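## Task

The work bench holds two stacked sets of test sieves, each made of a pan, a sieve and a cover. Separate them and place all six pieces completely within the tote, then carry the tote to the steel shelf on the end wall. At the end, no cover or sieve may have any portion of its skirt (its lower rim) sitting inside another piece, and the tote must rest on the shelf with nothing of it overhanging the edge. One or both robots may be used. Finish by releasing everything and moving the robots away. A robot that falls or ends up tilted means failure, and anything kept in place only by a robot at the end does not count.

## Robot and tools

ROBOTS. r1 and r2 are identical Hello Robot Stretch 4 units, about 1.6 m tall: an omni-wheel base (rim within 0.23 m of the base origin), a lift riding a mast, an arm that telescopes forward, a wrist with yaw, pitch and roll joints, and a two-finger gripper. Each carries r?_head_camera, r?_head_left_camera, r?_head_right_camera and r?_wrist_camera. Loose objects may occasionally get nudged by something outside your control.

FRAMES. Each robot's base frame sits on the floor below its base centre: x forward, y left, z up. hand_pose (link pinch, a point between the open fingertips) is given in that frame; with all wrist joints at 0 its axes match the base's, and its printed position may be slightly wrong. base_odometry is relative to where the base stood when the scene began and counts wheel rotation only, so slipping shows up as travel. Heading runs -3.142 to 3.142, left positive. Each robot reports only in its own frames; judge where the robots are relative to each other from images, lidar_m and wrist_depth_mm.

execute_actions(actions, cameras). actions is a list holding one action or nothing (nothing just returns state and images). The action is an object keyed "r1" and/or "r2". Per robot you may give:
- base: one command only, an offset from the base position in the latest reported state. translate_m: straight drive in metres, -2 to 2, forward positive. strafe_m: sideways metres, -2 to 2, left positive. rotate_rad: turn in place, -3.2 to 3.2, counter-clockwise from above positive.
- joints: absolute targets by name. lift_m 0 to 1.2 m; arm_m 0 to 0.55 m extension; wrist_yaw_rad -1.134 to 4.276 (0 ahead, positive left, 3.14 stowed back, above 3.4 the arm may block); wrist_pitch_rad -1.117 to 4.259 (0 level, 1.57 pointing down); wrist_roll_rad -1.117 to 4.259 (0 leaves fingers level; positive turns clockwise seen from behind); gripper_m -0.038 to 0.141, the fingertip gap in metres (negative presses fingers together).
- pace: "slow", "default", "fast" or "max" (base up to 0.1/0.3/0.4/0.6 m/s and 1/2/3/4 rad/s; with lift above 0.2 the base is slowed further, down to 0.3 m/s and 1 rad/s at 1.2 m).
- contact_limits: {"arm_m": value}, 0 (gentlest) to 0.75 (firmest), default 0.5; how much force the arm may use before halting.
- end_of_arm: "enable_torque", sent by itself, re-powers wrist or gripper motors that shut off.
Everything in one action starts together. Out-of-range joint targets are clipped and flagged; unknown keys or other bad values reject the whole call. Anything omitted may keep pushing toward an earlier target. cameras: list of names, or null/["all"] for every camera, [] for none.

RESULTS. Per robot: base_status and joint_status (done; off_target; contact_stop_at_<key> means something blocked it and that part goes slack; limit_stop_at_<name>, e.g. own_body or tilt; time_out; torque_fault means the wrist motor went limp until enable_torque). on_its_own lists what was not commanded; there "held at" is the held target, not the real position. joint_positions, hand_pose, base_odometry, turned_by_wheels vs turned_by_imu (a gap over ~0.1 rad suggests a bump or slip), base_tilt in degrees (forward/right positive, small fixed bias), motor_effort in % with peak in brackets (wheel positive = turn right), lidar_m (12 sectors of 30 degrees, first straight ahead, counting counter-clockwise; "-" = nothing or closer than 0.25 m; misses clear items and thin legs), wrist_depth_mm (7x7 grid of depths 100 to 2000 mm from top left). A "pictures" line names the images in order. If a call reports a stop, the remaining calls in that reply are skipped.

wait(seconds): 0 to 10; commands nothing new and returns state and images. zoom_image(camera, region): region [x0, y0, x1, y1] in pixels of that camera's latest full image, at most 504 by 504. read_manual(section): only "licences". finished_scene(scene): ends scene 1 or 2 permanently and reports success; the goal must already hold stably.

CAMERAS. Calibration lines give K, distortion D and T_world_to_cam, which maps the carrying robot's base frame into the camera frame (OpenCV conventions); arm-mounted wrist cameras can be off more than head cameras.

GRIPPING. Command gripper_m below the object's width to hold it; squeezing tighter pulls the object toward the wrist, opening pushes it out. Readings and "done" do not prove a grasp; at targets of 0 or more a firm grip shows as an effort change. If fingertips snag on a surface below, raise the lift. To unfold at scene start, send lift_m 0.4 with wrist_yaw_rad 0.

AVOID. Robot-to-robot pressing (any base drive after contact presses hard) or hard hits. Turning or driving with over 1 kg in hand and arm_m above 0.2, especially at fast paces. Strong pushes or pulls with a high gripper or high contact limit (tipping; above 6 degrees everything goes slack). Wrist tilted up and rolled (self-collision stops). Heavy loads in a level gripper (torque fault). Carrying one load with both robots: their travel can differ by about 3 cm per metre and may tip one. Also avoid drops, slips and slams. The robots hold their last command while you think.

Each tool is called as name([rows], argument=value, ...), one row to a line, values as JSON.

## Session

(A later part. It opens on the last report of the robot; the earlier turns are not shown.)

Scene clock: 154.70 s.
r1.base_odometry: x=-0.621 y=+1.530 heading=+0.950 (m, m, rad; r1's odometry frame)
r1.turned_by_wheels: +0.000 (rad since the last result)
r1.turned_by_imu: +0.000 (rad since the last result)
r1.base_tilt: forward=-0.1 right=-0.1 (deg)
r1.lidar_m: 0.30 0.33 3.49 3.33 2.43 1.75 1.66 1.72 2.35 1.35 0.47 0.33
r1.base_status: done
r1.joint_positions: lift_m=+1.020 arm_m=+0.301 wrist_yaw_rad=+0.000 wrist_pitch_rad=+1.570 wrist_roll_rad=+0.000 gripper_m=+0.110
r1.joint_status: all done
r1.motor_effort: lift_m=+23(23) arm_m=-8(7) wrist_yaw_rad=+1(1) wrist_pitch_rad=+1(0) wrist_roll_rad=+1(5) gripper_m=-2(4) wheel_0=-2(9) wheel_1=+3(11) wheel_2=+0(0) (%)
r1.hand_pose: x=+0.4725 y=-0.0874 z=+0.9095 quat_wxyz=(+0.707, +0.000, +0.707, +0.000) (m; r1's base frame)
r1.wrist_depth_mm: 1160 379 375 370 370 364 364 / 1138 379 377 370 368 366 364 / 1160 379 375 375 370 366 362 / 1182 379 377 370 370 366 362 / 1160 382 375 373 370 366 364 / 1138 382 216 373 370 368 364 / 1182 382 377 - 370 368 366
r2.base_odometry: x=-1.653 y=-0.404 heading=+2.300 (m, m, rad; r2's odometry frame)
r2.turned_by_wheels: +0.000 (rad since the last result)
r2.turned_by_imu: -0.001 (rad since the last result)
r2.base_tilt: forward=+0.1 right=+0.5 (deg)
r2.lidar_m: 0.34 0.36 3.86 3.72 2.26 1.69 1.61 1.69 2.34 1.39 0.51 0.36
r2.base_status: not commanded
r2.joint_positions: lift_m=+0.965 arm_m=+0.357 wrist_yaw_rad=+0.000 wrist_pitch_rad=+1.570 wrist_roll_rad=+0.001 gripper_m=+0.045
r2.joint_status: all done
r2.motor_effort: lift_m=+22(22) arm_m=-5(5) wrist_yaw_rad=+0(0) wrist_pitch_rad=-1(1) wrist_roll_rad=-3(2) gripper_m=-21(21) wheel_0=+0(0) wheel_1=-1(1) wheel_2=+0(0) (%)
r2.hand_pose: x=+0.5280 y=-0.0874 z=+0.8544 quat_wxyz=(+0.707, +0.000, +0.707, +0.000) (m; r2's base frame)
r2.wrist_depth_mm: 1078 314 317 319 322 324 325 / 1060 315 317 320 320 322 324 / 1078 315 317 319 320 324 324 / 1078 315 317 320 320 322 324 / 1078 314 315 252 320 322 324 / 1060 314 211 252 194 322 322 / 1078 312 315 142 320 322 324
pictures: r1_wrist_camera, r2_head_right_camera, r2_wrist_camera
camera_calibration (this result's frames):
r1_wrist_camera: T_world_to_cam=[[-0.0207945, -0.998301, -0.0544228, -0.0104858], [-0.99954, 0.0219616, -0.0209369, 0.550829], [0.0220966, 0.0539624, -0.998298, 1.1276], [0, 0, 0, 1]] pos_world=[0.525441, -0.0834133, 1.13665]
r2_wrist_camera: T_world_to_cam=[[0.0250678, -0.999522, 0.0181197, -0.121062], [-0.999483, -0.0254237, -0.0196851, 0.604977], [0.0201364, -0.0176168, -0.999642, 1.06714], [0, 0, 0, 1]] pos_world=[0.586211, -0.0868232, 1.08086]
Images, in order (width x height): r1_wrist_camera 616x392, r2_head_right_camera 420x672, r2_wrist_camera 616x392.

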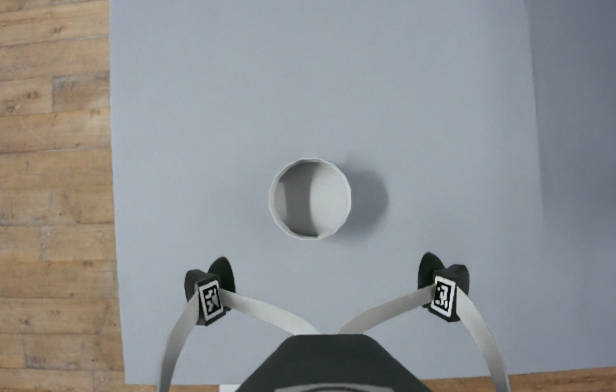

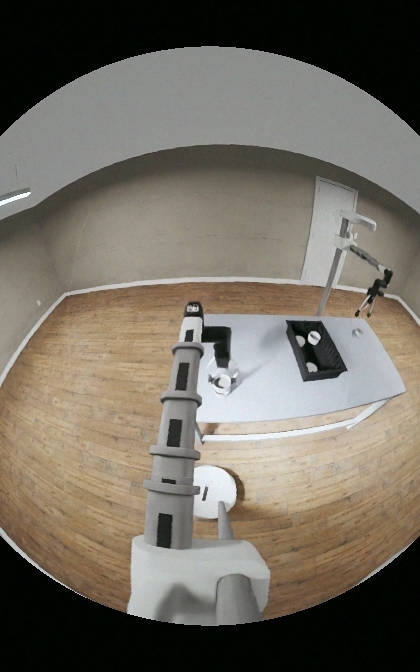

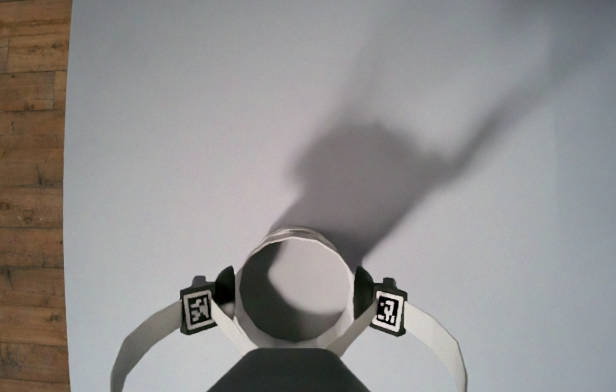

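execute_actions([
  {"r1":{"base":{"strafe_m":0.016},"joints":{"arm_m":0.358,"lift_m":0.95}},"r2":{"joints":{"lift_m":1.05}}},
], cameras=[])

execute_actions([
  {"r1":{"joints":{"lift_m":0.895}},"r2":{"base":{"strafe_m":-0.596},"joints":{"arm_m":0.46,"wrist_roll_rad":-0.785}}},
], cameras=["r1_wrist_camera","r2_wrist_camera"])

execute_actions([
  {"r1":{"joints":{"gripper_m":0.035}},"r2":{"joints":{"lift_m":0.919},"pace":"slow"}},
], cameras=["r1_wrist_camera","r2_wrist_camera"])

execute_actions([
  {"r1":{"joints":{"lift_m":1.02},"pace":"slow"},"r2":{"joints":{"gripper_m":0.085}}},
], cameras=["r1_wrist_camera","r2_wrist_camera"])

Scene clock: 164.83 s.
r1.base_odometry: x=-0.634 y=+1.540 heading=+0.950 (m, m, rad; r1's odometry frame)
r1.turned_by_wheels: +0.000 (rad since the last result)
r1.turned_by_imu: +0.000 (rad since the last result)
r1.base_tilt: forward=+0.0 right=-0.1 (deg)
r1.lidar_m: 0.31 0.34 3.46 3.32 2.41 1.73 1.66 1.75 2.36 1.35 0.46 0.33
r1.base_status: done
r1.joint_positions: lift_m=+0.950 arm_m=+0.357 wrist_yaw_rad=+0.000 wrist_pitch_rad=+1.570 wrist_roll_rad=+0.000 gripper_m=+0.110
r1.joint_status: all done
r1.motor_effort: lift_m=+18(17) arm_m=+8(4) wrist_yaw_rad=+1(1) wrist_pitch_rad=+1(1) wrist_roll_rad=-1(1) gripper_m=-2(0) wheel_0=-4(8) wheel_1=+4(10) wheel_2=+0(1) (%)
r1.hand_pose: x=+0.5277 y=-0.0874 z=+0.8399 quat_wxyz=(+0.707, +0.000, +0.707, +0.000) (m; r1's base frame)
r1.wrist_depth_mm: 1078 307 306 304 300 297 296 / 1078 309 307 303 300 297 297 / 1078 307 307 304 300 298 297 / 1078 310 307 303 301 298 296 / 1078 310 306 303 301 300 296 / 1078 309 217 301 300 298 297 / 1078 310 307 - 300 298 297
r2.base_odometry: x=-1.653 y=-0.404 heading=+2.300 (m, m, rad; r2's odometry frame)
r2.turned_by_wheels: +0.000 (rad since the last result)
r2.turned_by_imu: -0.001 (rad since the last result)
r2.base_tilt: forward=+0.1 right=+0.6 (deg)
r2.lidar_m: 0.33 0.37 3.85 3.72 2.25 1.66 1.61 1.70 2.33 1.37 0.52 0.36
r2.base_status: not commanded
r2.joint_positions: lift_m=+1.050 arm_m=+0.357 wrist_yaw_rad=+0.000 wrist_pitch_rad=+1.570 wrist_roll_rad=+0.001 gripper_m=+0.045
r2.joint_status: all done
r2.motor_effort: lift_m=+22(23) arm_m=-5(5) wrist_yaw_rad=+0(0) wrist_pitch_rad=-1(1) wrist_roll_rad=-3(3) gripper_m=-20(22) wheel_0=+0(0) wheel_1=-1(1) wheel_2=+0(0) (%)
r2.hand_pose: x=+0.5280 y=-0.0874 z=+0.9395 quat_wxyz=(+0.707, +0.000, +0.707, +0.000) (m; r2's base frame)
r2.wrist_depth_mm: 1160 402 404 404 407 410 413 / 1160 399 404 404 407 410 413 / 1138 399 402 404 407 410 410 / 1160 399 402 404 407 410 413 / 1160 399 399 252 407 410 413 / 1160 399 211 252 194 407 413 / 1138 399 399 142 407 410 410
pictures: none
No camera images: the call's "cameras" was empty. Leave "cameras" out to get every camera's image.

Scene clock: 168.13 s.
r1.base_odometry: x=-0.634 y=+1.540 heading=+0.950 (m, m, rad; r1's odometry frame)
r1.turned_by_wheels: +0.000 (rad since the last result)
r1.turned_by_imu: +0.000 (rad since the last result)
r1.base_tilt: forward=+0.0 right=-0.2 (deg)
r1.lidar_m: 0.31 0.34 3.46 3.32 2.42 1.74 1.68 1.74 2.34 1.34 0.46 0.33
r1.base_status: not commanded
r1.joint_positions: lift_m=+0.895 arm_m=+0.357 wrist_yaw_rad=+0.000 wrist_pitch_rad=+1.570 wrist_roll_rad=+0.000 gripper_m=+0.110
r1.joint_status: all done
r1.motor_effort: lift_m=+18(19) arm_m=+8(8) wrist_yaw_rad=+1(1) wrist_pitch_rad=+0(0) wrist_roll_rad=-1(1) gripper_m=-1(1) wheel_0=-4(3) wheel_1=+4(4) wheel_2=+0(0) (%)
r1.hand_pose: x=+0.5277 y=-0.0874 z=+0.7849 quat_wxyz=(+0.707, +0.000, +0.707, +0.000) (m; r1's base frame)
r1.wrist_depth_mm: 255 254 251 248 246 244 242 / 256 254 251 249 246 244 243 / 257 253 252 250 247 244 242 / 257 254 252 249 247 245 242 / 256 254 252 247 247 245 243 / 256 255 217 246 246 244 244 / 256 255 251 - 247 245 244
r2.base_odometry: x=-1.209 y=-0.007 heading=+2.300 (m, m, rad; r2's odometry frame)
r2.turned_by_wheels: +0.000 (rad since the last result)
r2.turned_by_imu: -0.003 (rad since the last result)
r2.base_tilt: forward=+0.1 right=+0.5 (deg)
r2.lidar_m: 0.34 0.36 0.50 4.31 2.27 1.69 1.61 1.69 2.37 3.93 0.49 0.37
r2.base_status: done
r2.joint_positions: lift_m=+1.050 arm_m=+0.459 wrist_yaw_rad=+0.000 wrist_pitch_rad=+1.570 wrist_roll_rad=-0.784 gripper_m=+0.045
r2.joint_status: all done
r2.motor_effort: lift_m=+20(22) arm_m=+5(5) wrist_yaw_rad=-1(0) wrist_pitch_rad=+0(2) wrist_roll_rad=-2(8) gripper_m=-3(22) wheel_0=+0(11) wheel_1=+0(9) wheel_2=+0(0) (%)
r2.hand_pose: x=+0.6302 y=-0.0874 z=+0.9396 quat_wxyz=(+0.654, -0.270, +0.653, +0.270) (m; r2's base frame)
r2.wrist_depth_mm: 402 402 404 382 402 359 320 / 399 402 342 402 404 387 338 / 402 402 399 402 404 387 342 / 399 332 379 402 404 342 410 / 399 399 399 402 377 407 410 / 399 399 195 402 315 407 407 / 1182 397 399 140 404 407 407
pictures: r1_wrist_camera, r2_wrist_camera
camera_calibration (this result's frames):
r1_wrist_camera: T_world_to_cam=[[-0.0206623, -0.998304, -0.0544234, -0.0161864], [-0.999542, 0.0218309, -0.0209658, 0.603472], [0.0221183, 0.0539653, -0.998298, 1.002], [0, 0, 0, 1]] pos_world=[0.580698, -0.0834064, 1.01206]
r2_wrist_camera: T_world_to_cam=[[0.724287, -0.689246, 0.0186664, -0.539232], [-0.688971, -0.724526, -0.0195067, 0.451868], [0.0269692, 0.0012678, -0.999635, 1.14755], [0, 0, 0, 1]] pos_world=[0.670934, -0.0457284, 1.16601]
Images, in order (width x height): r1_wrist_camera 616x392, r2_wrist_camera 616x392.

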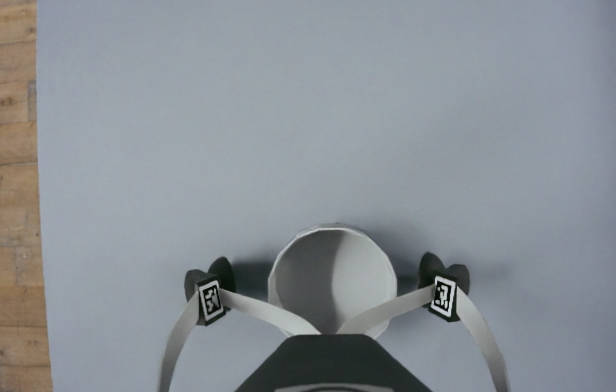

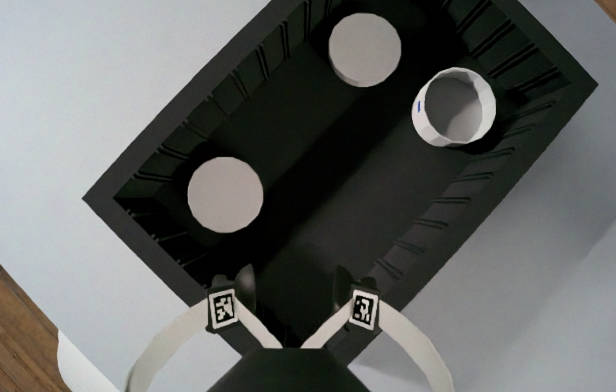

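Scene clock: 170.03 s.
r1.base_odometry: x=-0.634 y=+1.540 heading=+0.950 (m, m, rad; r1's odometry frame)
r1.turned_by_wheels: +0.000 (rad since the last result)
r1.turned_by_imu: +0.000 (rad since the last result)
r1.base_tilt: forward=+0.0 right=-0.2 (deg)
r1.lidar_m: 0.31 0.33 3.49 3.31 2.41 1.75 1.68 1.73 2.36 1.33 0.45 0.33
r1.base_status: not commanded
r1.joint_positions: lift_m=+0.895 arm_m=+0.357 wrist_yaw_rad=+0.000 wrist_pitch_rad=+1.570 wrist_roll_rad=+0.000 gripper_m=+0.035
r1.joint_status: all done
r1.motor_effort: lift_m=+18(17) arm_m=+8(8) wrist_yaw_rad=+0(1) wrist_pitch_rad=+1(2) wrist_roll_rad=+2(0) gripper_m=-19(19) wheel_0=-3(3) wheel_1=+4(4) wheel_2=+0(0) (%)
r1.hand_pose: x=+0.5277 y=-0.0874 z=+0.7849 quat_wxyz=(+0.707, +0.000, +0.707, +0.000) (m; r1's base frame)
r1.wrist_depth_mm: 255 253 251 248 246 245 243 / 256 254 250 249 246 244 242 / 256 253 252 248 247 244 243 / 256 253 251 248 246 244 242 / 256 253 252 238 246 245 243 / 256 253 191 237 214 243 242 / 257 255 252 - 246 244 243
r2.base_odometry: x=-1.209 y=-0.007 heading=+2.300 (m, m, rad; r2's odometry frame)
r2.turned_by_wheels: +0.000 (rad since the last result)
r2.turned_by_imu: +0.000 (rad since the last result)
r2.base_tilt: forward=+0.1 right=+0.6 (deg)
r2.lidar_m: 0.34 0.36 0.52 4.33 2.30 1.69 1.62 1.70 2.35 3.95 0.49 0.37
r2.base_status: not commanded
r2.joint_positions: lift_m=+0.919 arm_m=+0.459 wrist_yaw_rad=+0.000 wrist_pitch_rad=+1.570 wrist_roll_rad=-0.784 gripper_m=+0.045
r2.joint_status: all done
r2.motor_effort: lift_m=+15(19) arm_m=+5(5) wrist_yaw_rad=+0(1) wrist_pitch_rad=-1(1) wrist_roll_rad=-3(3) gripper_m=-5(4) wheel_0=+1(1) wheel_1=+0(0) wheel_2=-1(0) (%)
r2.hand_pose: x=+0.6302 y=-0.0874 z=+0.8090 quat_wxyz=(+0.654, -0.270, +0.653, +0.270) (m; r2's base frame)
r2.wrist_depth_mm: 271 183 247 271 272 265 - / 182 209 270 271 272 255 256 / 189 247 270 271 272 273 272 / 220 246 247 271 272 272 217 / 187 246 268 270 271 232 186 / 181 204 196 268 230 188 274 / 267 181 230 140 214 188 274
pictures: r1_wrist_camera, r2_wrist_camera
camera_calibration (this result's frames):
r1_wrist_camera: T_world_to_cam=[[-0.0206622, -0.998304, -0.0544234, -0.0161864], [-0.999542, 0.0218308, -0.0209658, 0.603472], [0.0221183, 0.0539653, -0.998298, 1.002], [0, 0, 0, 1]] pos_world=[0.580699, -0.0834064, 1.01206]
r2_wrist_camera: T_world_to_cam=[[0.724287, -0.689246, 0.0186665, -0.536796], [-0.688971, -0.724526, -0.0195068, 0.449322], [0.0269693, 0.00126781, -0.999635, 1.01698], [0, 0, 0, 1]] pos_world=[0.670937, -0.0457283, 1.0354]
Images, in order (width x height): r1_wrist_camera 616x392, r2_wrist_camera 616x392.

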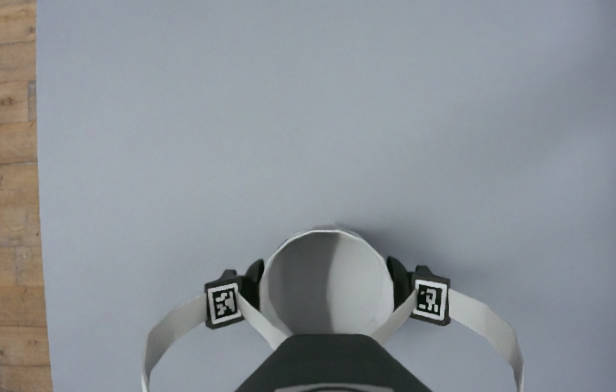

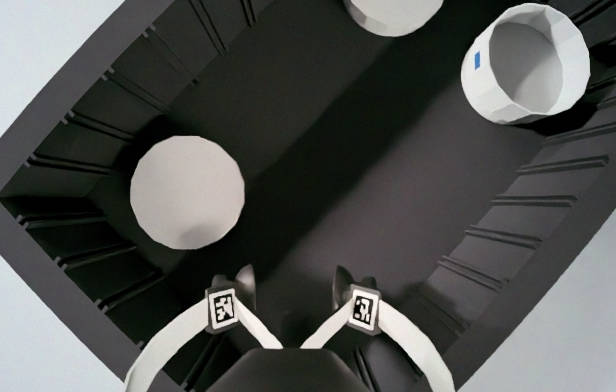

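Scene clock: 171.90 s.
r1.base_odometry: x=-0.634 y=+1.540 heading=+0.950 (m, m, rad; r1's odometry frame)
r1.turned_by_wheels: +0.000 (rad since the last result)
r1.turned_by_imu: +0.000 (rad since the last result)
r1.base_tilt: forward=+0.0 right=-0.1 (deg)
r1.lidar_m: 0.32 0.34 3.47 3.32 2.40 1.75 1.67 1.73 2.35 1.33 0.46 0.32
r1.base_status: not commanded
r1.joint_positions: lift_m=+1.020 arm_m=+0.357 wrist_yaw_rad=+0.000 wrist_pitch_rad=+1.570 wrist_roll_rad=+0.000 gripper_m=+0.035
r1.joint_status: all done
r1.motor_effort: lift_m=+24(25) arm_m=+8(8) wrist_yaw_rad=+1(0) wrist_pitch_rad=-1(2) wrist_roll_rad=+0(0) gripper_m=-19(19) wheel_0=-3(3) wheel_1=+4(4) wheel_2=+0(0) (%)
r1.hand_pose: x=+0.5277 y=-0.0874 z=+0.9094 quat_wxyz=(+0.707, +0.000, +0.707, +0.000) (m; r1's base frame)
r1.wrist_depth_mm: 1138 382 373 370 370 364 362 / 1160 379 375 373 368 368 362 / 1160 379 375 373 368 368 362 / 1160 379 375 373 368 366 362 / 1160 379 377 237 370 366 364 / 1138 1138 191 238 215 366 364 / 1160 1138 377 - 368 366 366
r2.base_odometry: x=-1.209 y=-0.007 heading=+2.300 (m, m, rad; r2's odometry frame)
r2.turned_by_wheels: +0.000 (rad since the last result)
r2.turned_by_imu: +0.000 (rad since the last result)
r2.base_tilt: forward=+0.1 right=+0.6 (deg)
r2.lidar_m: 0.34 0.36 0.50 4.31 2.29 1.69 1.60 1.69 2.34 3.94 0.51 0.36
r2.base_status: not commanded
r2.joint_positions: lift_m=+0.919 arm_m=+0.459 wrist_yaw_rad=+0.000 wrist_pitch_rad=+1.570 wrist_roll_rad=-0.784 gripper_m=+0.085
r2.joint_status: all done
r2.motor_effort: lift_m=+16(15) arm_m=+5(5) wrist_yaw_rad=+0(0) wrist_pitch_rad=-2(1) wrist_roll_rad=-3(3) gripper_m=-1(6) wheel_0=+1(1) wheel_1=+0(0) wheel_2=+0(0) (%)
r2.hand_pose: x=+0.6302 y=-0.0874 z=+0.8090 quat_wxyz=(+0.654, -0.270, +0.653, +0.270) (m; r2's base frame)
r2.wrist_depth_mm: 271 183 247 272 272 265 - / 182 209 270 271 272 256 256 / 189 247 268 271 271 273 272 / 220 246 248 271 272 273 217 / 187 246 268 270 271 232 186 / 181 196 199 270 204 188 276 / 268 181 220 139 219 188 274
pictures: r1_wrist_camera, r2_wrist_camera
camera_calibration (this result's frames):
r1_wrist_camera: T_world_to_cam=[[-0.0206622, -0.998304, -0.0544234, -0.0094109], [-0.999542, 0.0218308, -0.020966, 0.606084], [0.0221186, 0.0539653, -0.998298, 1.12628], [0, 0, 0, 1]] pos_world=[0.580701, -0.0834064, 1.13656]
r2_wrist_camera: T_world_to_cam=[[0.724287, -0.689246, 0.0186666, -0.536796], [-0.688971, -0.724527, -0.0195068, 0.449322], [0.0269694, 0.00126781, -0.999635, 1.01698], [0, 0, 0, 1]] pos_world=[0.670937, -0.0457283, 1.0354]
Images, in order (width x height): r1_wrist_camera 616x392, r2_wrist_camera 616x392.

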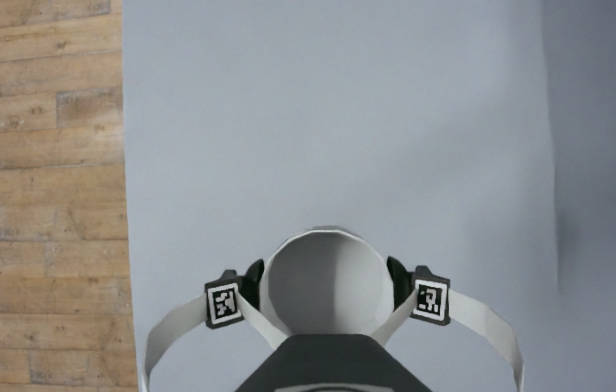

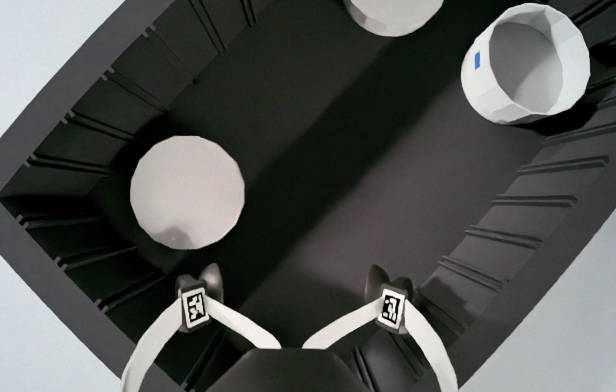

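Grips must be deeper (top at depth ≤ ~215).

execute_actions([
  {"r2":{"joints":{"lift_m":1.05}}},
], cameras=[])

execute_actions([
  {"r1":{"base":{"strafe_m":-0.5},"joints":{"arm_m":0.54,"wrist_roll_rad":-0.785},"pace":"slow"},"r2":{"base":{"strafe_m":0.45},"joints":{"arm_m":0.3,"wrist_roll_rad":0,"gripper_m":0.11}}},
], cameras=["r1_wrist_camera","r2_wrist_camera","r2_head_camera"])

execute_actions([
  {"r1":{"joints":{"lift_m":0.899},"pace":"slow"}},
], cameras=["r1_wrist_camera"])

Scene clock: 178.73 s.
r1.base_odometry: x=-0.634 y=+1.540 heading=+0.950 (m, m, rad; r1's odometry frame)
r1.turned_by_wheels: +0.000 (rad since the last result)
r1.turned_by_imu: +0.000 (rad since the last result)
r1.base_tilt: forward=+0.0 right=-0.1 (deg)
r1.lidar_m: 0.31 0.33 3.48 3.33 2.40 1.72 1.67 1.72 2.35 1.34 0.46 0.34
r1.base_status: not commanded
r1.joint_positions: lift_m=+1.020 arm_m=+0.357 wrist_yaw_rad=+0.000 wrist_pitch_rad=+1.570 wrist_roll_rad=+0.000 gripper_m=+0.035
r1.joint_status: not commanded
r1.motor_effort: lift_m=+24(24) arm_m=+7(8) wrist_yaw_rad=+0(1) wrist_pitch_rad=+1(0) wrist_roll_rad=+0(1) gripper_m=-19(19) wheel_0=-3(3) wheel_1=+4(4) wheel_2=+0(0) (%)
r1.hand_pose: x=+0.5277 y=-0.0874 z=+0.9094 quat_wxyz=(+0.707, +0.000, +0.707, +0.000) (m; r1's base frame)
r1.wrist_depth_mm: 1160 379 377 373 368 364 364 / 1160 379 375 373 370 364 364 / 1160 379 377 375 370 366 364 / 1160 377 377 375 370 366 362 / 1160 382 377 238 368 366 364 / 1138 1138 191 238 215 366 364 / 1160 1138 379 - 368 366 362
r2.base_odometry: x=-1.209 y=-0.007 heading=+2.300 (m, m, rad; r2's odometry frame)
r2.turned_by_wheels: +0.000 (rad since the last result)
r2.turned_by_imu: -0.001 (rad since the last result)
r2.base_tilt: forward=+0.1 right=+0.6 (deg)
r2.lidar_m: 0.34 0.35 0.49 4.32 2.28 1.66 1.63 1.69 2.33 3.96 0.49 0.37
r2.base_status: not commanded
r2.joint_positions: lift_m=+1.050 arm_m=+0.459 wrist_yaw_rad=+0.000 wrist_pitch_rad=+1.570 wrist_roll_rad=-0.784 gripper_m=+0.085
r2.joint_status: all done
r2.motor_effort: lift_m=+21(22) arm_m=+5(5) wrist_yaw_rad=+0(0) wrist_pitch_rad=-2(1) wrist_roll_rad=-3(3) gripper_m=-1(2) wheel_0=+1(1) wheel_1=+0(0) wheel_2=+0(0) (%)
r2.hand_pose: x=+0.6302 y=-0.0874 z=+0.9395 quat_wxyz=(+0.654, -0.270, +0.653, +0.270) (m; r2's base frame)
r2.wrist_depth_mm: 402 402 404 382 402 362 322 / 402 402 342 402 402 389 336 / 402 402 399 402 402 389 342 / 399 332 377 402 404 342 410 / 399 399 399 399 375 407 410 / 397 397 200 399 204 407 410 / 1138 399 399 139 402 407 407
pictures: none
No camera images: the call's "cameras" was empty. Leave "cameras" out to get every camera's image.

Scene clock: 184.90 s.
r1.base_odometry: x=-0.228 y=+1.249 heading=+0.950 (m, m, rad; r1's odometry frame)
r1.turned_by_wheels: +0.000 (rad since the last result)
r1.turned_by_imu: +0.000 (rad since the last result)
r1.base_tilt: forward=+0.0 right=-0.2 (deg)
r1.lidar_m: 0.31 0.33 0.47 3.82 2.39 1.76 1.67 1.73 2.35 4.51 0.48 0.33
r1.base_status: done
r1.joint_positions: lift_m=+1.020 arm_m=+0.539 wrist_yaw_rad=+0.000 wrist_pitch_rad=+1.570 wrist_roll_rad=-0.785 gripper_m=+0.035
r1.joint_status: all done
r1.motor_effort: lift_m=+24(24) arm_m=+7(8) wrist_yaw_rad=+1(1) wrist_pitch_rad=+0(0) wrist_roll_rad=+0(6) gripper_m=-19(19) wheel_0=+4(9) wheel_1=-7(11) wheel_2=+0(0) (%)
r1.hand_pose: x=+0.7097 y=-0.0874 z=+0.9094 quat_wxyz=(+0.654, -0.270, +0.653, +0.270) (m; r1's base frame)
r1.wrist_depth_mm: 384 379 375 370 285 364 362 / 382 379 377 373 345 279 364 / 384 379 375 342 366 338 277 / 384 379 375 370 368 349 324 / 384 379 293 237 364 343 330 / 384 382 191 237 215 312 281 / 387 293 355 - 366 306 362
r2.base_odometry: x=-1.545 y=-0.307 heading=+2.300 (m, m, rad; r2's odometry frame)
r2.turned_by_wheels: +0.000 (rad since the last result)
r2.turned_by_imu: +0.001 (rad since the last result)
r2.base_tilt: forward=+0.0 right=+0.5 (deg)
r2.lidar_m: 0.34 0.37 4.03 3.87 2.24 1.67 1.61 1.70 2.33 4.42 0.49 0.37
r2.base_status: done
r2.joint_positions: lift_m=+1.050 arm_m=+0.301 wrist_yaw_rad=+0.000 wrist_pitch_rad=+1.570 wrist_roll_rad=-0.001 gripper_m=+0.110
r2.joint_status: all done
r2.motor_effort: lift_m=+20(21) arm_m=-5(6) wrist_yaw_rad=+1(1) wrist_pitch_rad=-1(2) wrist_roll_rad=+1(5) gripper_m=+0(1) wheel_0=-3(9) wheel_1=+1(8) wheel_2=+0(2) (%)
r2.hand_pose: x=+0.4720 y=-0.0874 z=+0.9396 quat_wxyz=(+0.707, +0.000, +0.707, +0.000) (m; r2's base frame)
r2.wrist_depth_mm: 397 402 402 404 410 410 382 / 397 402 404 404 407 410 389 / 397 399 404 404 410 410 392 / 399 399 402 404 407 410 413 / 397 399 402 404 407 407 413 / 397 399 399 404 203 407 413 / 1160 1160 960 143 1182 1205 1205
pictures: r1_wrist_camera, r2_head_camera, r2_wrist_camera
camera_calibration (this result's frames):
r1_wrist_camera: T_world_to_cam=[[0.690619, -0.721204, -0.0539431, -0.486691], [-0.722876, -0.690666, -0.0207805, 0.529206], [-0.0222697, 0.0533456, -0.998328, 1.15373], [0, 0, 0, 1]] pos_world=[0.744362, -0.0470458, 1.13655]
r2_wrist_camera: T_world_to_cam=[[0.0262768, -0.99949, 0.018119, -0.121767], [-0.999453, -0.0266315, -0.0196262, 0.550483], [0.0200988, -0.0175934, -0.999643, 1.15341], [0, 0, 0, 1]] pos_world=[0.530199, -0.0867526, 1.16601]
Images, in order (width x height): r1_wrist_camera 616x392, r2_head_camera 420x560, r2_wrist_camera 616x392.

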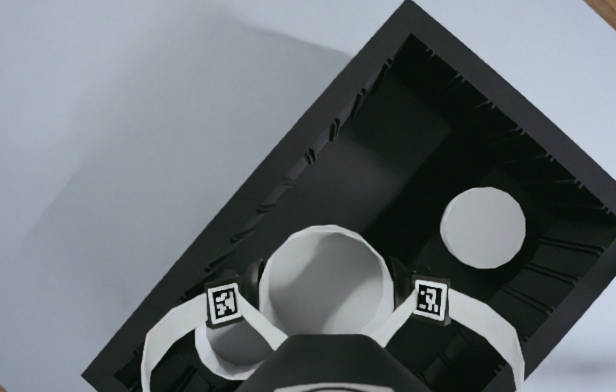

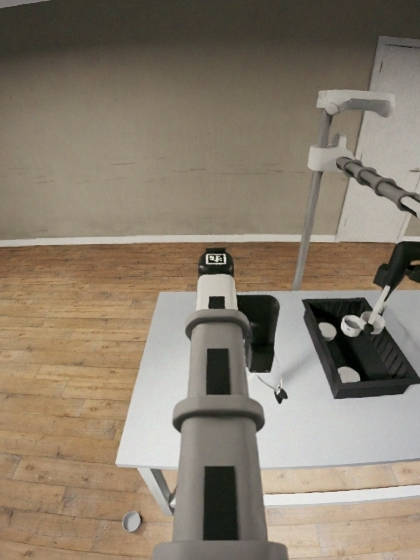

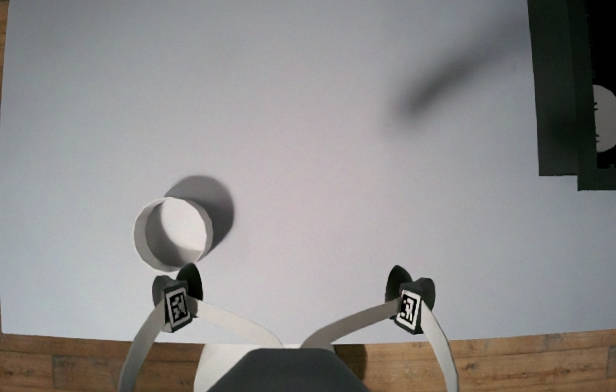

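Scene clock: 186.73 s.
r1.base_odometry: x=-0.228 y=+1.249 heading=+0.950 (m, m, rad; r1's odometry frame)
r1.turned_by_wheels: +0.000 (rad since the last result)
r1.turned_by_imu: +0.000 (rad since the last result)
r1.base_tilt: forward=-0.1 right=-0.1 (deg)
r1.lidar_m: 0.31 0.33 0.47 3.82 2.40 1.77 1.67 1.73 2.35 4.50 0.48 0.33
r1.base_status: not commanded
r1.joint_positions: lift_m=+0.899 arm_m=+0.539 wrist_yaw_rad=+0.000 wrist_pitch_rad=+1.570 wrist_roll_rad=-0.785 gripper_m=+0.035
r1.joint_status: all done
r1.motor_effort: lift_m=+18(25) arm_m=+7(7) wrist_yaw_rad=+1(1) wrist_pitch_rad=+1(0) wrist_roll_rad=-3(1) gripper_m=-20(19) wheel_0=+4(3) wheel_1=-7(7) wheel_2=+0(0) (%)
r1.hand_pose: x=+0.7097 y=-0.0874 z=+0.7889 quat_wxyz=(+0.654, -0.270, +0.653, +0.270) (m; r1's base frame)
r1.wrist_depth_mm: 260 258 256 252 198 220 186 / 260 258 256 165 248 245 214 / 262 258 167 244 248 245 243 / 260 257 167 250 248 245 222 / 262 168 246 237 247 245 222 / 262 169 191 238 215 245 243 / 170 216 235 - 247 246 243
r2.base_odometry: x=-1.545 y=-0.307 heading=+2.300 (m, m, rad; r2's odometry frame)
r2.turned_by_wheels: +0.000 (rad since the last result)
r2.turned_by_imu: +0.000 (rad since the last result)
r2.base_tilt: forward=+0.1 right=+0.5 (deg)
r2.lidar_m: 0.35 0.36 4.01 3.86 2.26 1.67 1.62 1.69 2.34 4.43 0.51 0.37
r2.base_status: not commanded
r2.joint_positions: lift_m=+1.050 arm_m=+0.301 wrist_yaw_rad=+0.000 wrist_pitch_rad=+1.570 wrist_roll_rad=-0.001 gripper_m=+0.110
r2.joint_status: not commanded
r2.motor_effort: lift_m=+20(20) arm_m=-5(5) wrist_yaw_rad=+0(0) wrist_pitch_rad=-1(2) wrist_roll_rad=+1(1) gripper_m=+0(2) wheel_0=-3(3) wheel_1=+1(1) wheel_2=+0(0) (%)
r2.hand_pose: x=+0.4720 y=-0.0874 z=+0.9396 quat_wxyz=(+0.707, +0.000, +0.707, +0.000) (m; r2's base frame)
r2.wrist_depth_mm: 399 402 402 407 410 413 384 / 397 402 404 404 407 410 389 / 397 399 404 404 410 410 392 / 399 399 402 404 407 413 413 / 397 399 402 404 407 407 413 / 397 397 402 404 203 410 413 / 1160 1160 960 143 1182 1205 1182
pictures: r1_wrist_camera
camera_calibration (this result's frames):
r1_wrist_camera: T_world_to_cam=[[0.690619, -0.721204, -0.0539432, -0.493194], [-0.722875, -0.690666, -0.0207804, 0.526703], [-0.0222698, 0.0533456, -0.998328, 1.03342], [0, 0, 0, 1]] pos_world=[0.744365, -0.0470458, 1.01603]
Images, in order (width x height): r1_wrist_camera 616x392.

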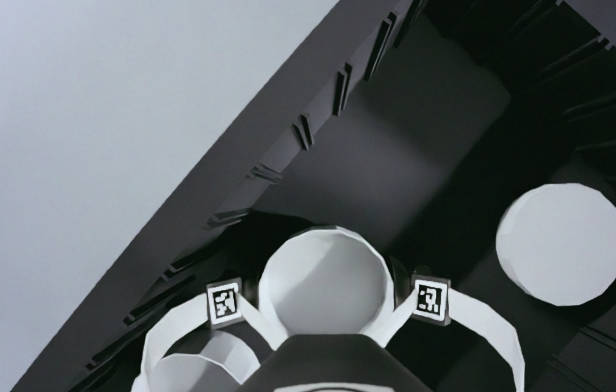

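execute_actions([
  {"r1":{"joints":{"gripper_m":0.085}},"r2":{"base":{"strafe_m":0.131},"joints":{"arm_m":0.327,"lift_m":0.95}}},
], cameras=[])

execute_actions([
  {"r1":{"joints":{"lift_m":1.03}},"r2":{"joints":{"lift_m":0.893}}},
], cameras=["r1_wrist_camera","r2_wrist_camera"])

execute_actions([
  {"r1":{"joints":{"arm_m":0.1,"wrist_roll_rad":0}},"r2":{"joints":{"gripper_m":0.035}}},
], cameras=[])

execute_actions([
  {"r2":{"joints":{"lift_m":1.02},"pace":"slow"}},
], cameras=["r2_wrist_camera"])

execute_actions([
  {"r2":{"base":{"strafe_m":-0.485},"joints":{"arm_m":0.55,"wrist_roll_rad":0.3},"pace":"slow"}},
], cameras=["r2_wrist_camera","r1_head_camera"])

Scene clock: 197.23 s.
r1.base_odometry: x=-0.228 y=+1.249 heading=+0.950 (m, m, rad; r1's odometry frame)
r1.turned_by_wheels: +0.000 (rad since the last result)
r1.turned_by_imu: +0.000 (rad since the last result)
r1.base_tilt: forward=+0.0 right=-0.2 (deg)
r1.lidar_m: 0.32 0.35 0.46 3.82 2.39 1.75 1.66 1.72 2.35 4.51 0.47 0.33
r1.base_status: not commanded
r1.joint_positions: lift_m=+0.899 arm_m=+0.539 wrist_yaw_rad=+0.000 wrist_pitch_rad=+1.570 wrist_roll_rad=-0.785 gripper_m=+0.085
r1.joint_status: all done
r1.motor_effort: lift_m=+18(18) arm_m=+7(8) wrist_yaw_rad=+0(1) wrist_pitch_rad=+2(0) wrist_roll_rad=-3(2) gripper_m=-1(19) wheel_0=+3(4) wheel_1=-7(7) wheel_2=+0(0) (%)
r1.hand_pose: x=+0.7097 y=-0.0874 z=+0.7889 quat_wxyz=(+0.654, -0.270, +0.653, +0.270) (m; r1's base frame)
r1.wrist_depth_mm: 260 259 254 252 199 220 186 / 260 257 255 165 248 245 214 / 262 258 167 242 248 245 243 / 262 258 167 250 247 245 223 / 262 168 246 248 248 245 223 / 262 169 224 249 224 245 243 / 171 237 235 - 248 245 243
r2.base_odometry: x=-1.642 y=-0.394 heading=+2.300 (m, m, rad; r2's odometry frame)
r2.turned_by_wheels: +0.000 (rad since the last result)
r2.turned_by_imu: +0.000 (rad since the last result)
r2.base_tilt: forward=+0.1 right=+0.5 (deg)
r2.lidar_m: 0.35 0.36 3.87 3.74 2.25 1.68 1.62 1.69 2.33 1.38 0.52 0.36
r2.base_status: done
r2.joint_positions: lift_m=+0.950 arm_m=+0.326 wrist_yaw_rad=+0.000 wrist_pitch_rad=+1.570 wrist_roll_rad=-0.001 gripper_m=+0.110
r2.joint_status: all done
r2.motor_effort: lift_m=+16(19) arm_m=+5(5) wrist_yaw_rad=+0(0) wrist_pitch_rad=-2(2) wrist_roll_rad=+1(1) gripper_m=-1(0) wheel_0=-1(11) wheel_1=+0(7) wheel_2=+0(1) (%)
r2.hand_pose: x=+0.4972 y=-0.0874 z=+0.8400 quat_wxyz=(+0.707, +0.000, +0.707, +0.000) (m; r2's base frame)
r2.wrist_depth_mm: 300 301 303 304 307 309 309 / 300 300 303 304 306 307 309 / 298 300 303 304 306 309 309 / 298 301 301 304 306 307 309 / 298 300 301 301 306 309 310 / 298 298 274 300 203 309 307 / 298 298 301 142 304 307 309
pictures: none
No camera images: the call's "cameras" was empty. Leave "cameras" out to get every camera's image.

Scene clock: 198.83 s.
r1.base_odometry: x=-0.228 y=+1.249 heading=+0.950 (m, m, rad; r1's odometry frame)
r1.turned_by_wheels: +0.000 (rad since the last result)
r1.turned_by_imu: +0.000 (rad since the last result)
r1.base_tilt: forward=+0.0 right=-0.2 (deg)
r1.lidar_m: 0.31 0.33 0.46 3.82 2.39 1.75 1.67 1.71 2.36 4.51 0.46 0.34
r1.base_status: not commanded
r1.joint_positions: lift_m=+1.030 arm_m=+0.539 wrist_yaw_rad=+0.000 wrist_pitch_rad=+1.570 wrist_roll_rad=-0.785 gripper_m=+0.085
r1.joint_status: all done
r1.motor_effort: lift_m=+23(23) arm_m=+7(7) wrist_yaw_rad=+1(1) wrist_pitch_rad=+1(1) wrist_roll_rad=-2(1) gripper_m=-2(2) wheel_0=+4(3) wheel_1=-7(7) wheel_2=+0(0) (%)
r1.hand_pose: x=+0.7097 y=-0.0874 z=+0.9195 quat_wxyz=(+0.654, -0.270, +0.653, +0.270) (m; r1's base frame)
r1.wrist_depth_mm: 394 389 387 379 293 373 373 / 394 389 387 382 343 293 373 / 394 394 387 353 377 340 287 / 397 392 389 379 377 355 325 / 397 389 298 379 375 351 329 / 397 389 223 379 377 330 289 / 394 306 364 - 375 293 370
r2.base_odometry: x=-1.642 y=-0.394 heading=+2.300 (m, m, rad; r2's odometry frame)
r2.turned_by_wheels: +0.000 (rad since the last result)
r2.turned_by_imu: +0.000 (rad since the last result)
r2.base_tilt: forward=+0.2 right=+0.5 (deg)
r2.lidar_m: 0.34 0.35 3.86 3.74 2.26 1.68 1.61 1.68 2.33 1.36 0.52 0.39
r2.base_status: not commanded
r2.joint_positions: lift_m=+0.893 arm_m=+0.326 wrist_yaw_rad=+0.000 wrist_pitch_rad=+1.570 wrist_roll_rad=-0.001 gripper_m=+0.110
r2.joint_status: all done
r2.motor_effort: lift_m=+15(16) arm_m=+5(5) wrist_yaw_rad=+0(1) wrist_pitch_rad=-2(1) wrist_roll_rad=+1(1) gripper_m=+0(1) wheel_0=-1(1) wheel_1=+0(0) wheel_2=+0(0) (%)
r2.hand_pose: x=+0.4972 y=-0.0874 z=+0.7830 quat_wxyz=(+0.707, +0.000, +0.707, +0.000) (m; r2's base frame)
r2.wrist_depth_mm: 243 245 246 247 249 251 252 / 243 244 245 247 249 250 252 / 242 244 246 247 249 250 251 / 243 243 245 247 248 250 251 / 242 244 245 244 248 249 251 / 242 242 220 244 203 250 251 / 241 243 245 142 247 249 250
pictures: r1_wrist_camera, r2_wrist_camera
camera_calibration (this result's frames):
r1_wrist_camera: T_world_to_cam=[[0.690619, -0.721204, -0.0539528, -0.486142], [-0.722876, -0.690666, -0.0207703, 0.529409], [-0.0222837, 0.0533456, -0.998327, 1.16378], [0, 0, 0, 1]] pos_world=[0.744369, -0.0470458, 1.14661]
r2_wrist_camera: T_world_to_cam=[[0.026297, -0.99949, 0.0181181, -0.119601], [-0.999453, -0.0266512, -0.019591, 0.572567], [0.0200639, -0.017593, -0.999644, 0.996372], [0, 0, 0, 1]] pos_world=[0.555408, -0.0867515, 1.0094]
Images, in order (width x height): r1_wrist_camera 616x392, r2_wrist_camera 616x392.

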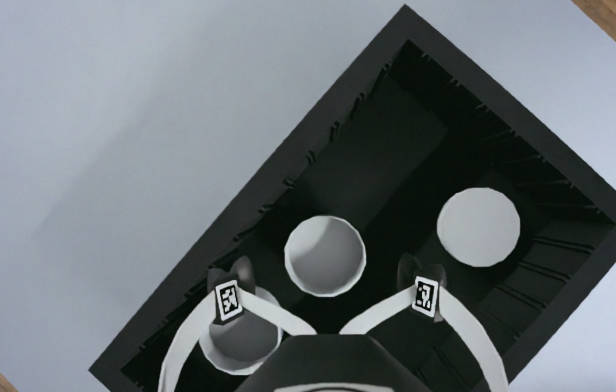

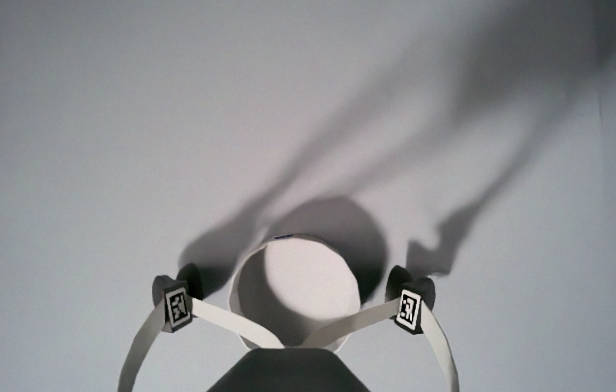

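Scene clock: 201.23 s.
r1.base_odometry: x=-0.228 y=+1.249 heading=+0.950 (m, m, rad; r1's odometry frame)
r1.turned_by_wheels: +0.000 (rad since the last result)
r1.turned_by_imu: +0.000 (rad since the last result)
r1.base_tilt: forward=+0.0 right=-0.2 (deg)
r1.lidar_m: 0.32 0.35 0.45 3.83 2.38 1.76 1.65 1.72 2.35 4.51 0.48 0.33
r1.base_status: not commanded
r1.joint_positions: lift_m=+1.030 arm_m=+0.101 wrist_yaw_rad=+0.000 wrist_pitch_rad=+1.570 wrist_roll_rad=+0.000 gripper_m=+0.085
r1.joint_status: all done
r1.motor_effort: lift_m=+23(23) arm_m=-8(12) wrist_yaw_rad=+2(0) wrist_pitch_rad=+0(1) wrist_roll_rad=-1(5) gripper_m=-2(2) wheel_0=+3(3) wheel_1=-7(6) wheel_2=+0(0) (%)
r1.hand_pose: x=+0.2724 y=-0.0874 z=+0.9195 quat_wxyz=(+0.707, +0.000, +0.707, +0.000) (m; r1's base frame)
r1.wrist_depth_mm: 394 392 389 379 379 377 373 / 394 392 387 382 382 377 375 / 394 392 387 384 382 375 375 / 394 392 392 1138 1118 1098 1098 / 1160 1182 1138 931 1160 1118 1098 / 1160 1160 224 917 904 1118 1118 / 1160 1160 1138 - 1138 1118 1118
r2.base_odometry: x=-1.642 y=-0.394 heading=+2.300 (m, m, rad; r2's odometry frame)
r2.turned_by_wheels: +0.000 (rad since the last result)
r2.turned_by_imu: -0.001 (rad since the last result)
r2.base_tilt: forward=+0.1 right=+0.5 (deg)
r2.lidar_m: 0.35 0.37 3.88 3.74 2.23 1.69 1.59 1.69 2.34 1.36 0.51 0.34
r2.base_status: not commanded
r2.joint_positions: lift_m=+0.893 arm_m=+0.326 wrist_yaw_rad=+0.000 wrist_pitch_rad=+1.570 wrist_roll_rad=-0.001 gripper_m=+0.036
r2.joint_status: all done
r2.motor_effort: lift_m=+16(16) arm_m=+5(5) wrist_yaw_rad=+0(0) wrist_pitch_rad=-1(2) wrist_roll_rad=+1(1) gripper_m=-23(24) wheel_0=-1(1) wheel_1=+0(0) wheel_2=+0(0) (%)
r2.hand_pose: x=+0.4972 y=-0.0874 z=+0.7829 quat_wxyz=(+0.707, +0.000, +0.707, +0.000) (m; r2's base frame)
r2.wrist_depth_mm: 242 244 246 247 248 250 252 / 243 243 245 247 248 250 251 / 242 243 245 246 248 250 250 / 242 243 245 247 248 250 251 / 241 243 244 232 248 250 250 / 241 242 209 232 193 249 250 / 241 242 244 138 248 249 250
pictures: none
No camera images: the call's "cameras" was empty. Leave "cameras" out to get every camera's image.

Scene clock: 203.10 s.
r1.base_odometry: x=-0.228 y=+1.249 heading=+0.950 (m, m, rad; r1's odometry frame)
r1.turned_by_wheels: +0.000 (rad since the last result)
r1.turned_by_imu: +0.000 (rad since the last result)
r1.base_tilt: forward=+0.0 right=-0.2 (deg)
r1.lidar_m: 0.31 0.33 0.47 3.82 2.40 1.77 1.66 1.72 2.36 4.50 0.48 0.34
r1.base_status: not commanded
r1.joint_positions: lift_m=+1.030 arm_m=+0.101 wrist_yaw_rad=+0.000 wrist_pitch_rad=+1.570 wrist_roll_rad=+0.000 gripper_m=+0.085
r1.joint_status: not commanded
r1.motor_effort: lift_m=+23(23) arm_m=-8(8) wrist_yaw_rad=+1(1) wrist_pitch_rad=+0(1) wrist_roll_rad=-1(0) gripper_m=-3(2) wheel_0=+3(3) wheel_1=-7(7) wheel_2=+0(0) (%)
r1.hand_pose: x=+0.2724 y=-0.0874 z=+0.9195 quat_wxyz=(+0.707, +0.000, +0.707, +0.000) (m; r1's base frame)
r1.wrist_depth_mm: 394 392 387 382 379 377 373 / 394 389 389 384 382 377 375 / 397 392 387 384 382 377 375 / 397 392 389 1118 1138 1118 1098 / 1182 1160 1160 931 1118 1098 1118 / 1160 1160 224 917 931 1138 1118 / 1138 1160 1138 - 1138 1118 1098
r2.base_odometry: x=-1.642 y=-0.394 heading=+2.300 (m, m, rad; r2's odometry frame)
r2.turned_by_wheels: +0.000 (rad since the last result)
r2.turned_by_imu: +0.000 (rad since the last result)
r2.base_tilt: forward=+0.1 right=+0.5 (deg)
r2.lidar_m: 0.35 0.36 3.85 3.74 2.24 1.67 1.61 1.69 2.35 1.37 0.52 0.37
r2.base_status: not commanded
r2.joint_positions: lift_m=+1.020 arm_m=+0.326 wrist_yaw_rad=+0.000 wrist_pitch_rad=+1.570 wrist_roll_rad=-0.001 gripper_m=+0.036
r2.joint_status: all done
r2.motor_effort: lift_m=+22(23) arm_m=+5(5) wrist_yaw_rad=+0(0) wrist_pitch_rad=-1(2) wrist_roll_rad=+1(1) gripper_m=-23(23) wheel_0=-1(1) wheel_1=+0(0) wheel_2=+0(0) (%)
r2.hand_pose: x=+0.4972 y=-0.0874 z=+0.9094 quat_wxyz=(+0.707, +0.000, +0.707, +0.000) (m; r2's base frame)
r2.wrist_depth_mm: 1138 370 373 375 377 379 382 / 1138 370 373 377 375 377 382 / 1138 370 373 373 377 379 382 / 1118 370 370 373 375 379 379 / 1138 368 373 231 375 377 379 / 1138 368 209 231 193 379 379 / 1118 368 370 138 375 377 379
pictures: r2_wrist_camera
camera_calibration (this result's frames):
r2_wrist_camera: T_world_to_cam=[[0.0262863, -0.99949, 0.0181211, -0.121891], [-0.999451, -0.0266425, -0.0197042, 0.575185], [0.0201769, -0.0175932, -0.999642, 1.12274], [0, 0, 0, 1]] pos_world=[0.55542, -0.086752, 1.13588]
Images, in order (width x height): r2_wrist_camera 616x392.

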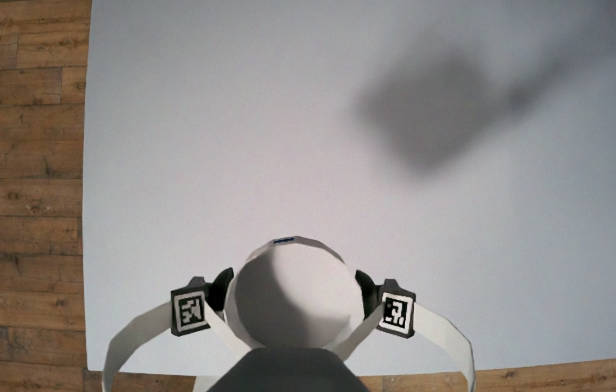

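Scene clock: 209.10 s.
r1.base_odometry: x=-0.228 y=+1.249 heading=+0.950 (m, m, rad; r1's odometry frame)
r1.turned_by_wheels: +0.000 (rad since the last result)
r1.turned_by_imu: +0.000 (rad since the last result)
r1.base_tilt: forward=-0.1 right=-0.2 (deg)
r1.lidar_m: 0.32 0.34 0.47 3.82 2.37 1.76 1.66 1.73 2.35 4.51 0.47 0.32
r1.base_status: not commanded
r1.joint_positions: lift_m=+1.030 arm_m=+0.101 wrist_yaw_rad=+0.000 wrist_pitch_rad=+1.570 wrist_roll_rad=+0.000 gripper_m=+0.085
r1.joint_status: not commanded
r1.motor_effort: lift_m=+23(23) arm_m=-8(8) wrist_yaw_rad=+1(1) wrist_pitch_rad=+0(0) wrist_roll_rad=-2(1) gripper_m=-1(1) wheel_0=+4(3) wheel_1=-6(7) wheel_2=+0(0) (%)
r1.hand_pose: x=+0.2724 y=-0.0874 z=+0.9195 quat_wxyz=(+0.707, +0.000, +0.707, +0.000) (m; r1's base frame)
r1.wrist_depth_mm: 397 392 387 382 379 375 375 / 394 392 387 382 379 375 373 / 394 392 387 384 379 377 375 / 397 394 389 1138 1118 1098 1098 / 1182 1160 1160 946 1118 1118 1118 / 1160 1138 223 931 931 1118 1118 / 1182 1160 1138 - 1118 1118 1098
r2.base_odometry: x=-1.281 y=-0.071 heading=+2.300 (m, m, rad; r2's odometry frame)
r2.turned_by_wheels: +0.000 (rad since the last result)
r2.turned_by_imu: -0.003 (rad since the last result)
r2.base_tilt: forward=+0.1 right=+0.5 (deg)
r2.lidar_m: 0.32 0.37 0.51 4.23 2.28 1.68 1.62 1.70 2.34 4.06 0.50 0.36
r2.base_status: done
r2.joint_positions: lift_m=+1.020 arm_m=+0.548 wrist_yaw_rad=+0.000 wrist_pitch_rad=+1.570 wrist_roll_rad=+0.299 gripper_m=+0.036
r2.joint_status: all done
r2.motor_effort: lift_m=+22(22) arm_m=+5(5) wrist_yaw_rad=+0(0) wrist_pitch_rad=-2(0) wrist_roll_rad=+1(3) gripper_m=-25(24) wheel_0=+4(5) wheel_1=-4(7) wheel_2=+0(0) (%)
r2.hand_pose: x=+0.7195 y=-0.0874 z=+0.9094 quat_wxyz=(+0.699, +0.106, +0.699, -0.105) (m; r2's base frame)
r2.wrist_depth_mm: 366 290 306 359 340 379 384 / 366 322 370 370 355 379 382 / 366 366 347 370 375 324 379 / 366 368 368 373 370 322 382 / 366 368 282 231 373 327 379 / 366 366 209 231 193 342 382 / 364 366 281 138 373 324 289
pictures: r1_head_camera, r2_wrist_camera
camera_calibration (this result's frames):
r2_wrist_camera: T_world_to_cam=[[-0.270213, -0.962634, 0.0179025, 0.0890298], [-0.962697, 0.269864, -0.0196792, 0.796854], [0.0141126, -0.0225522, -0.999646, 1.12219], [0, 0, 0, 1]] pos_world=[0.775349, -0.104032, 1.13588]
Images, in order (width x height): r1_head_camera 420x560, r2_wrist_camera 616x392.

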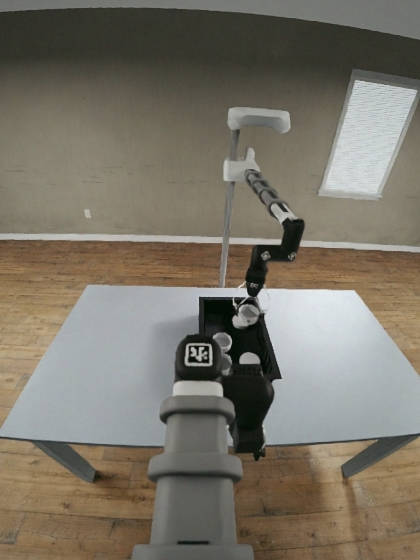

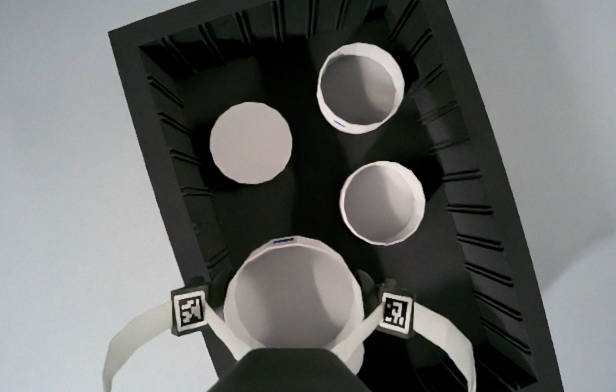

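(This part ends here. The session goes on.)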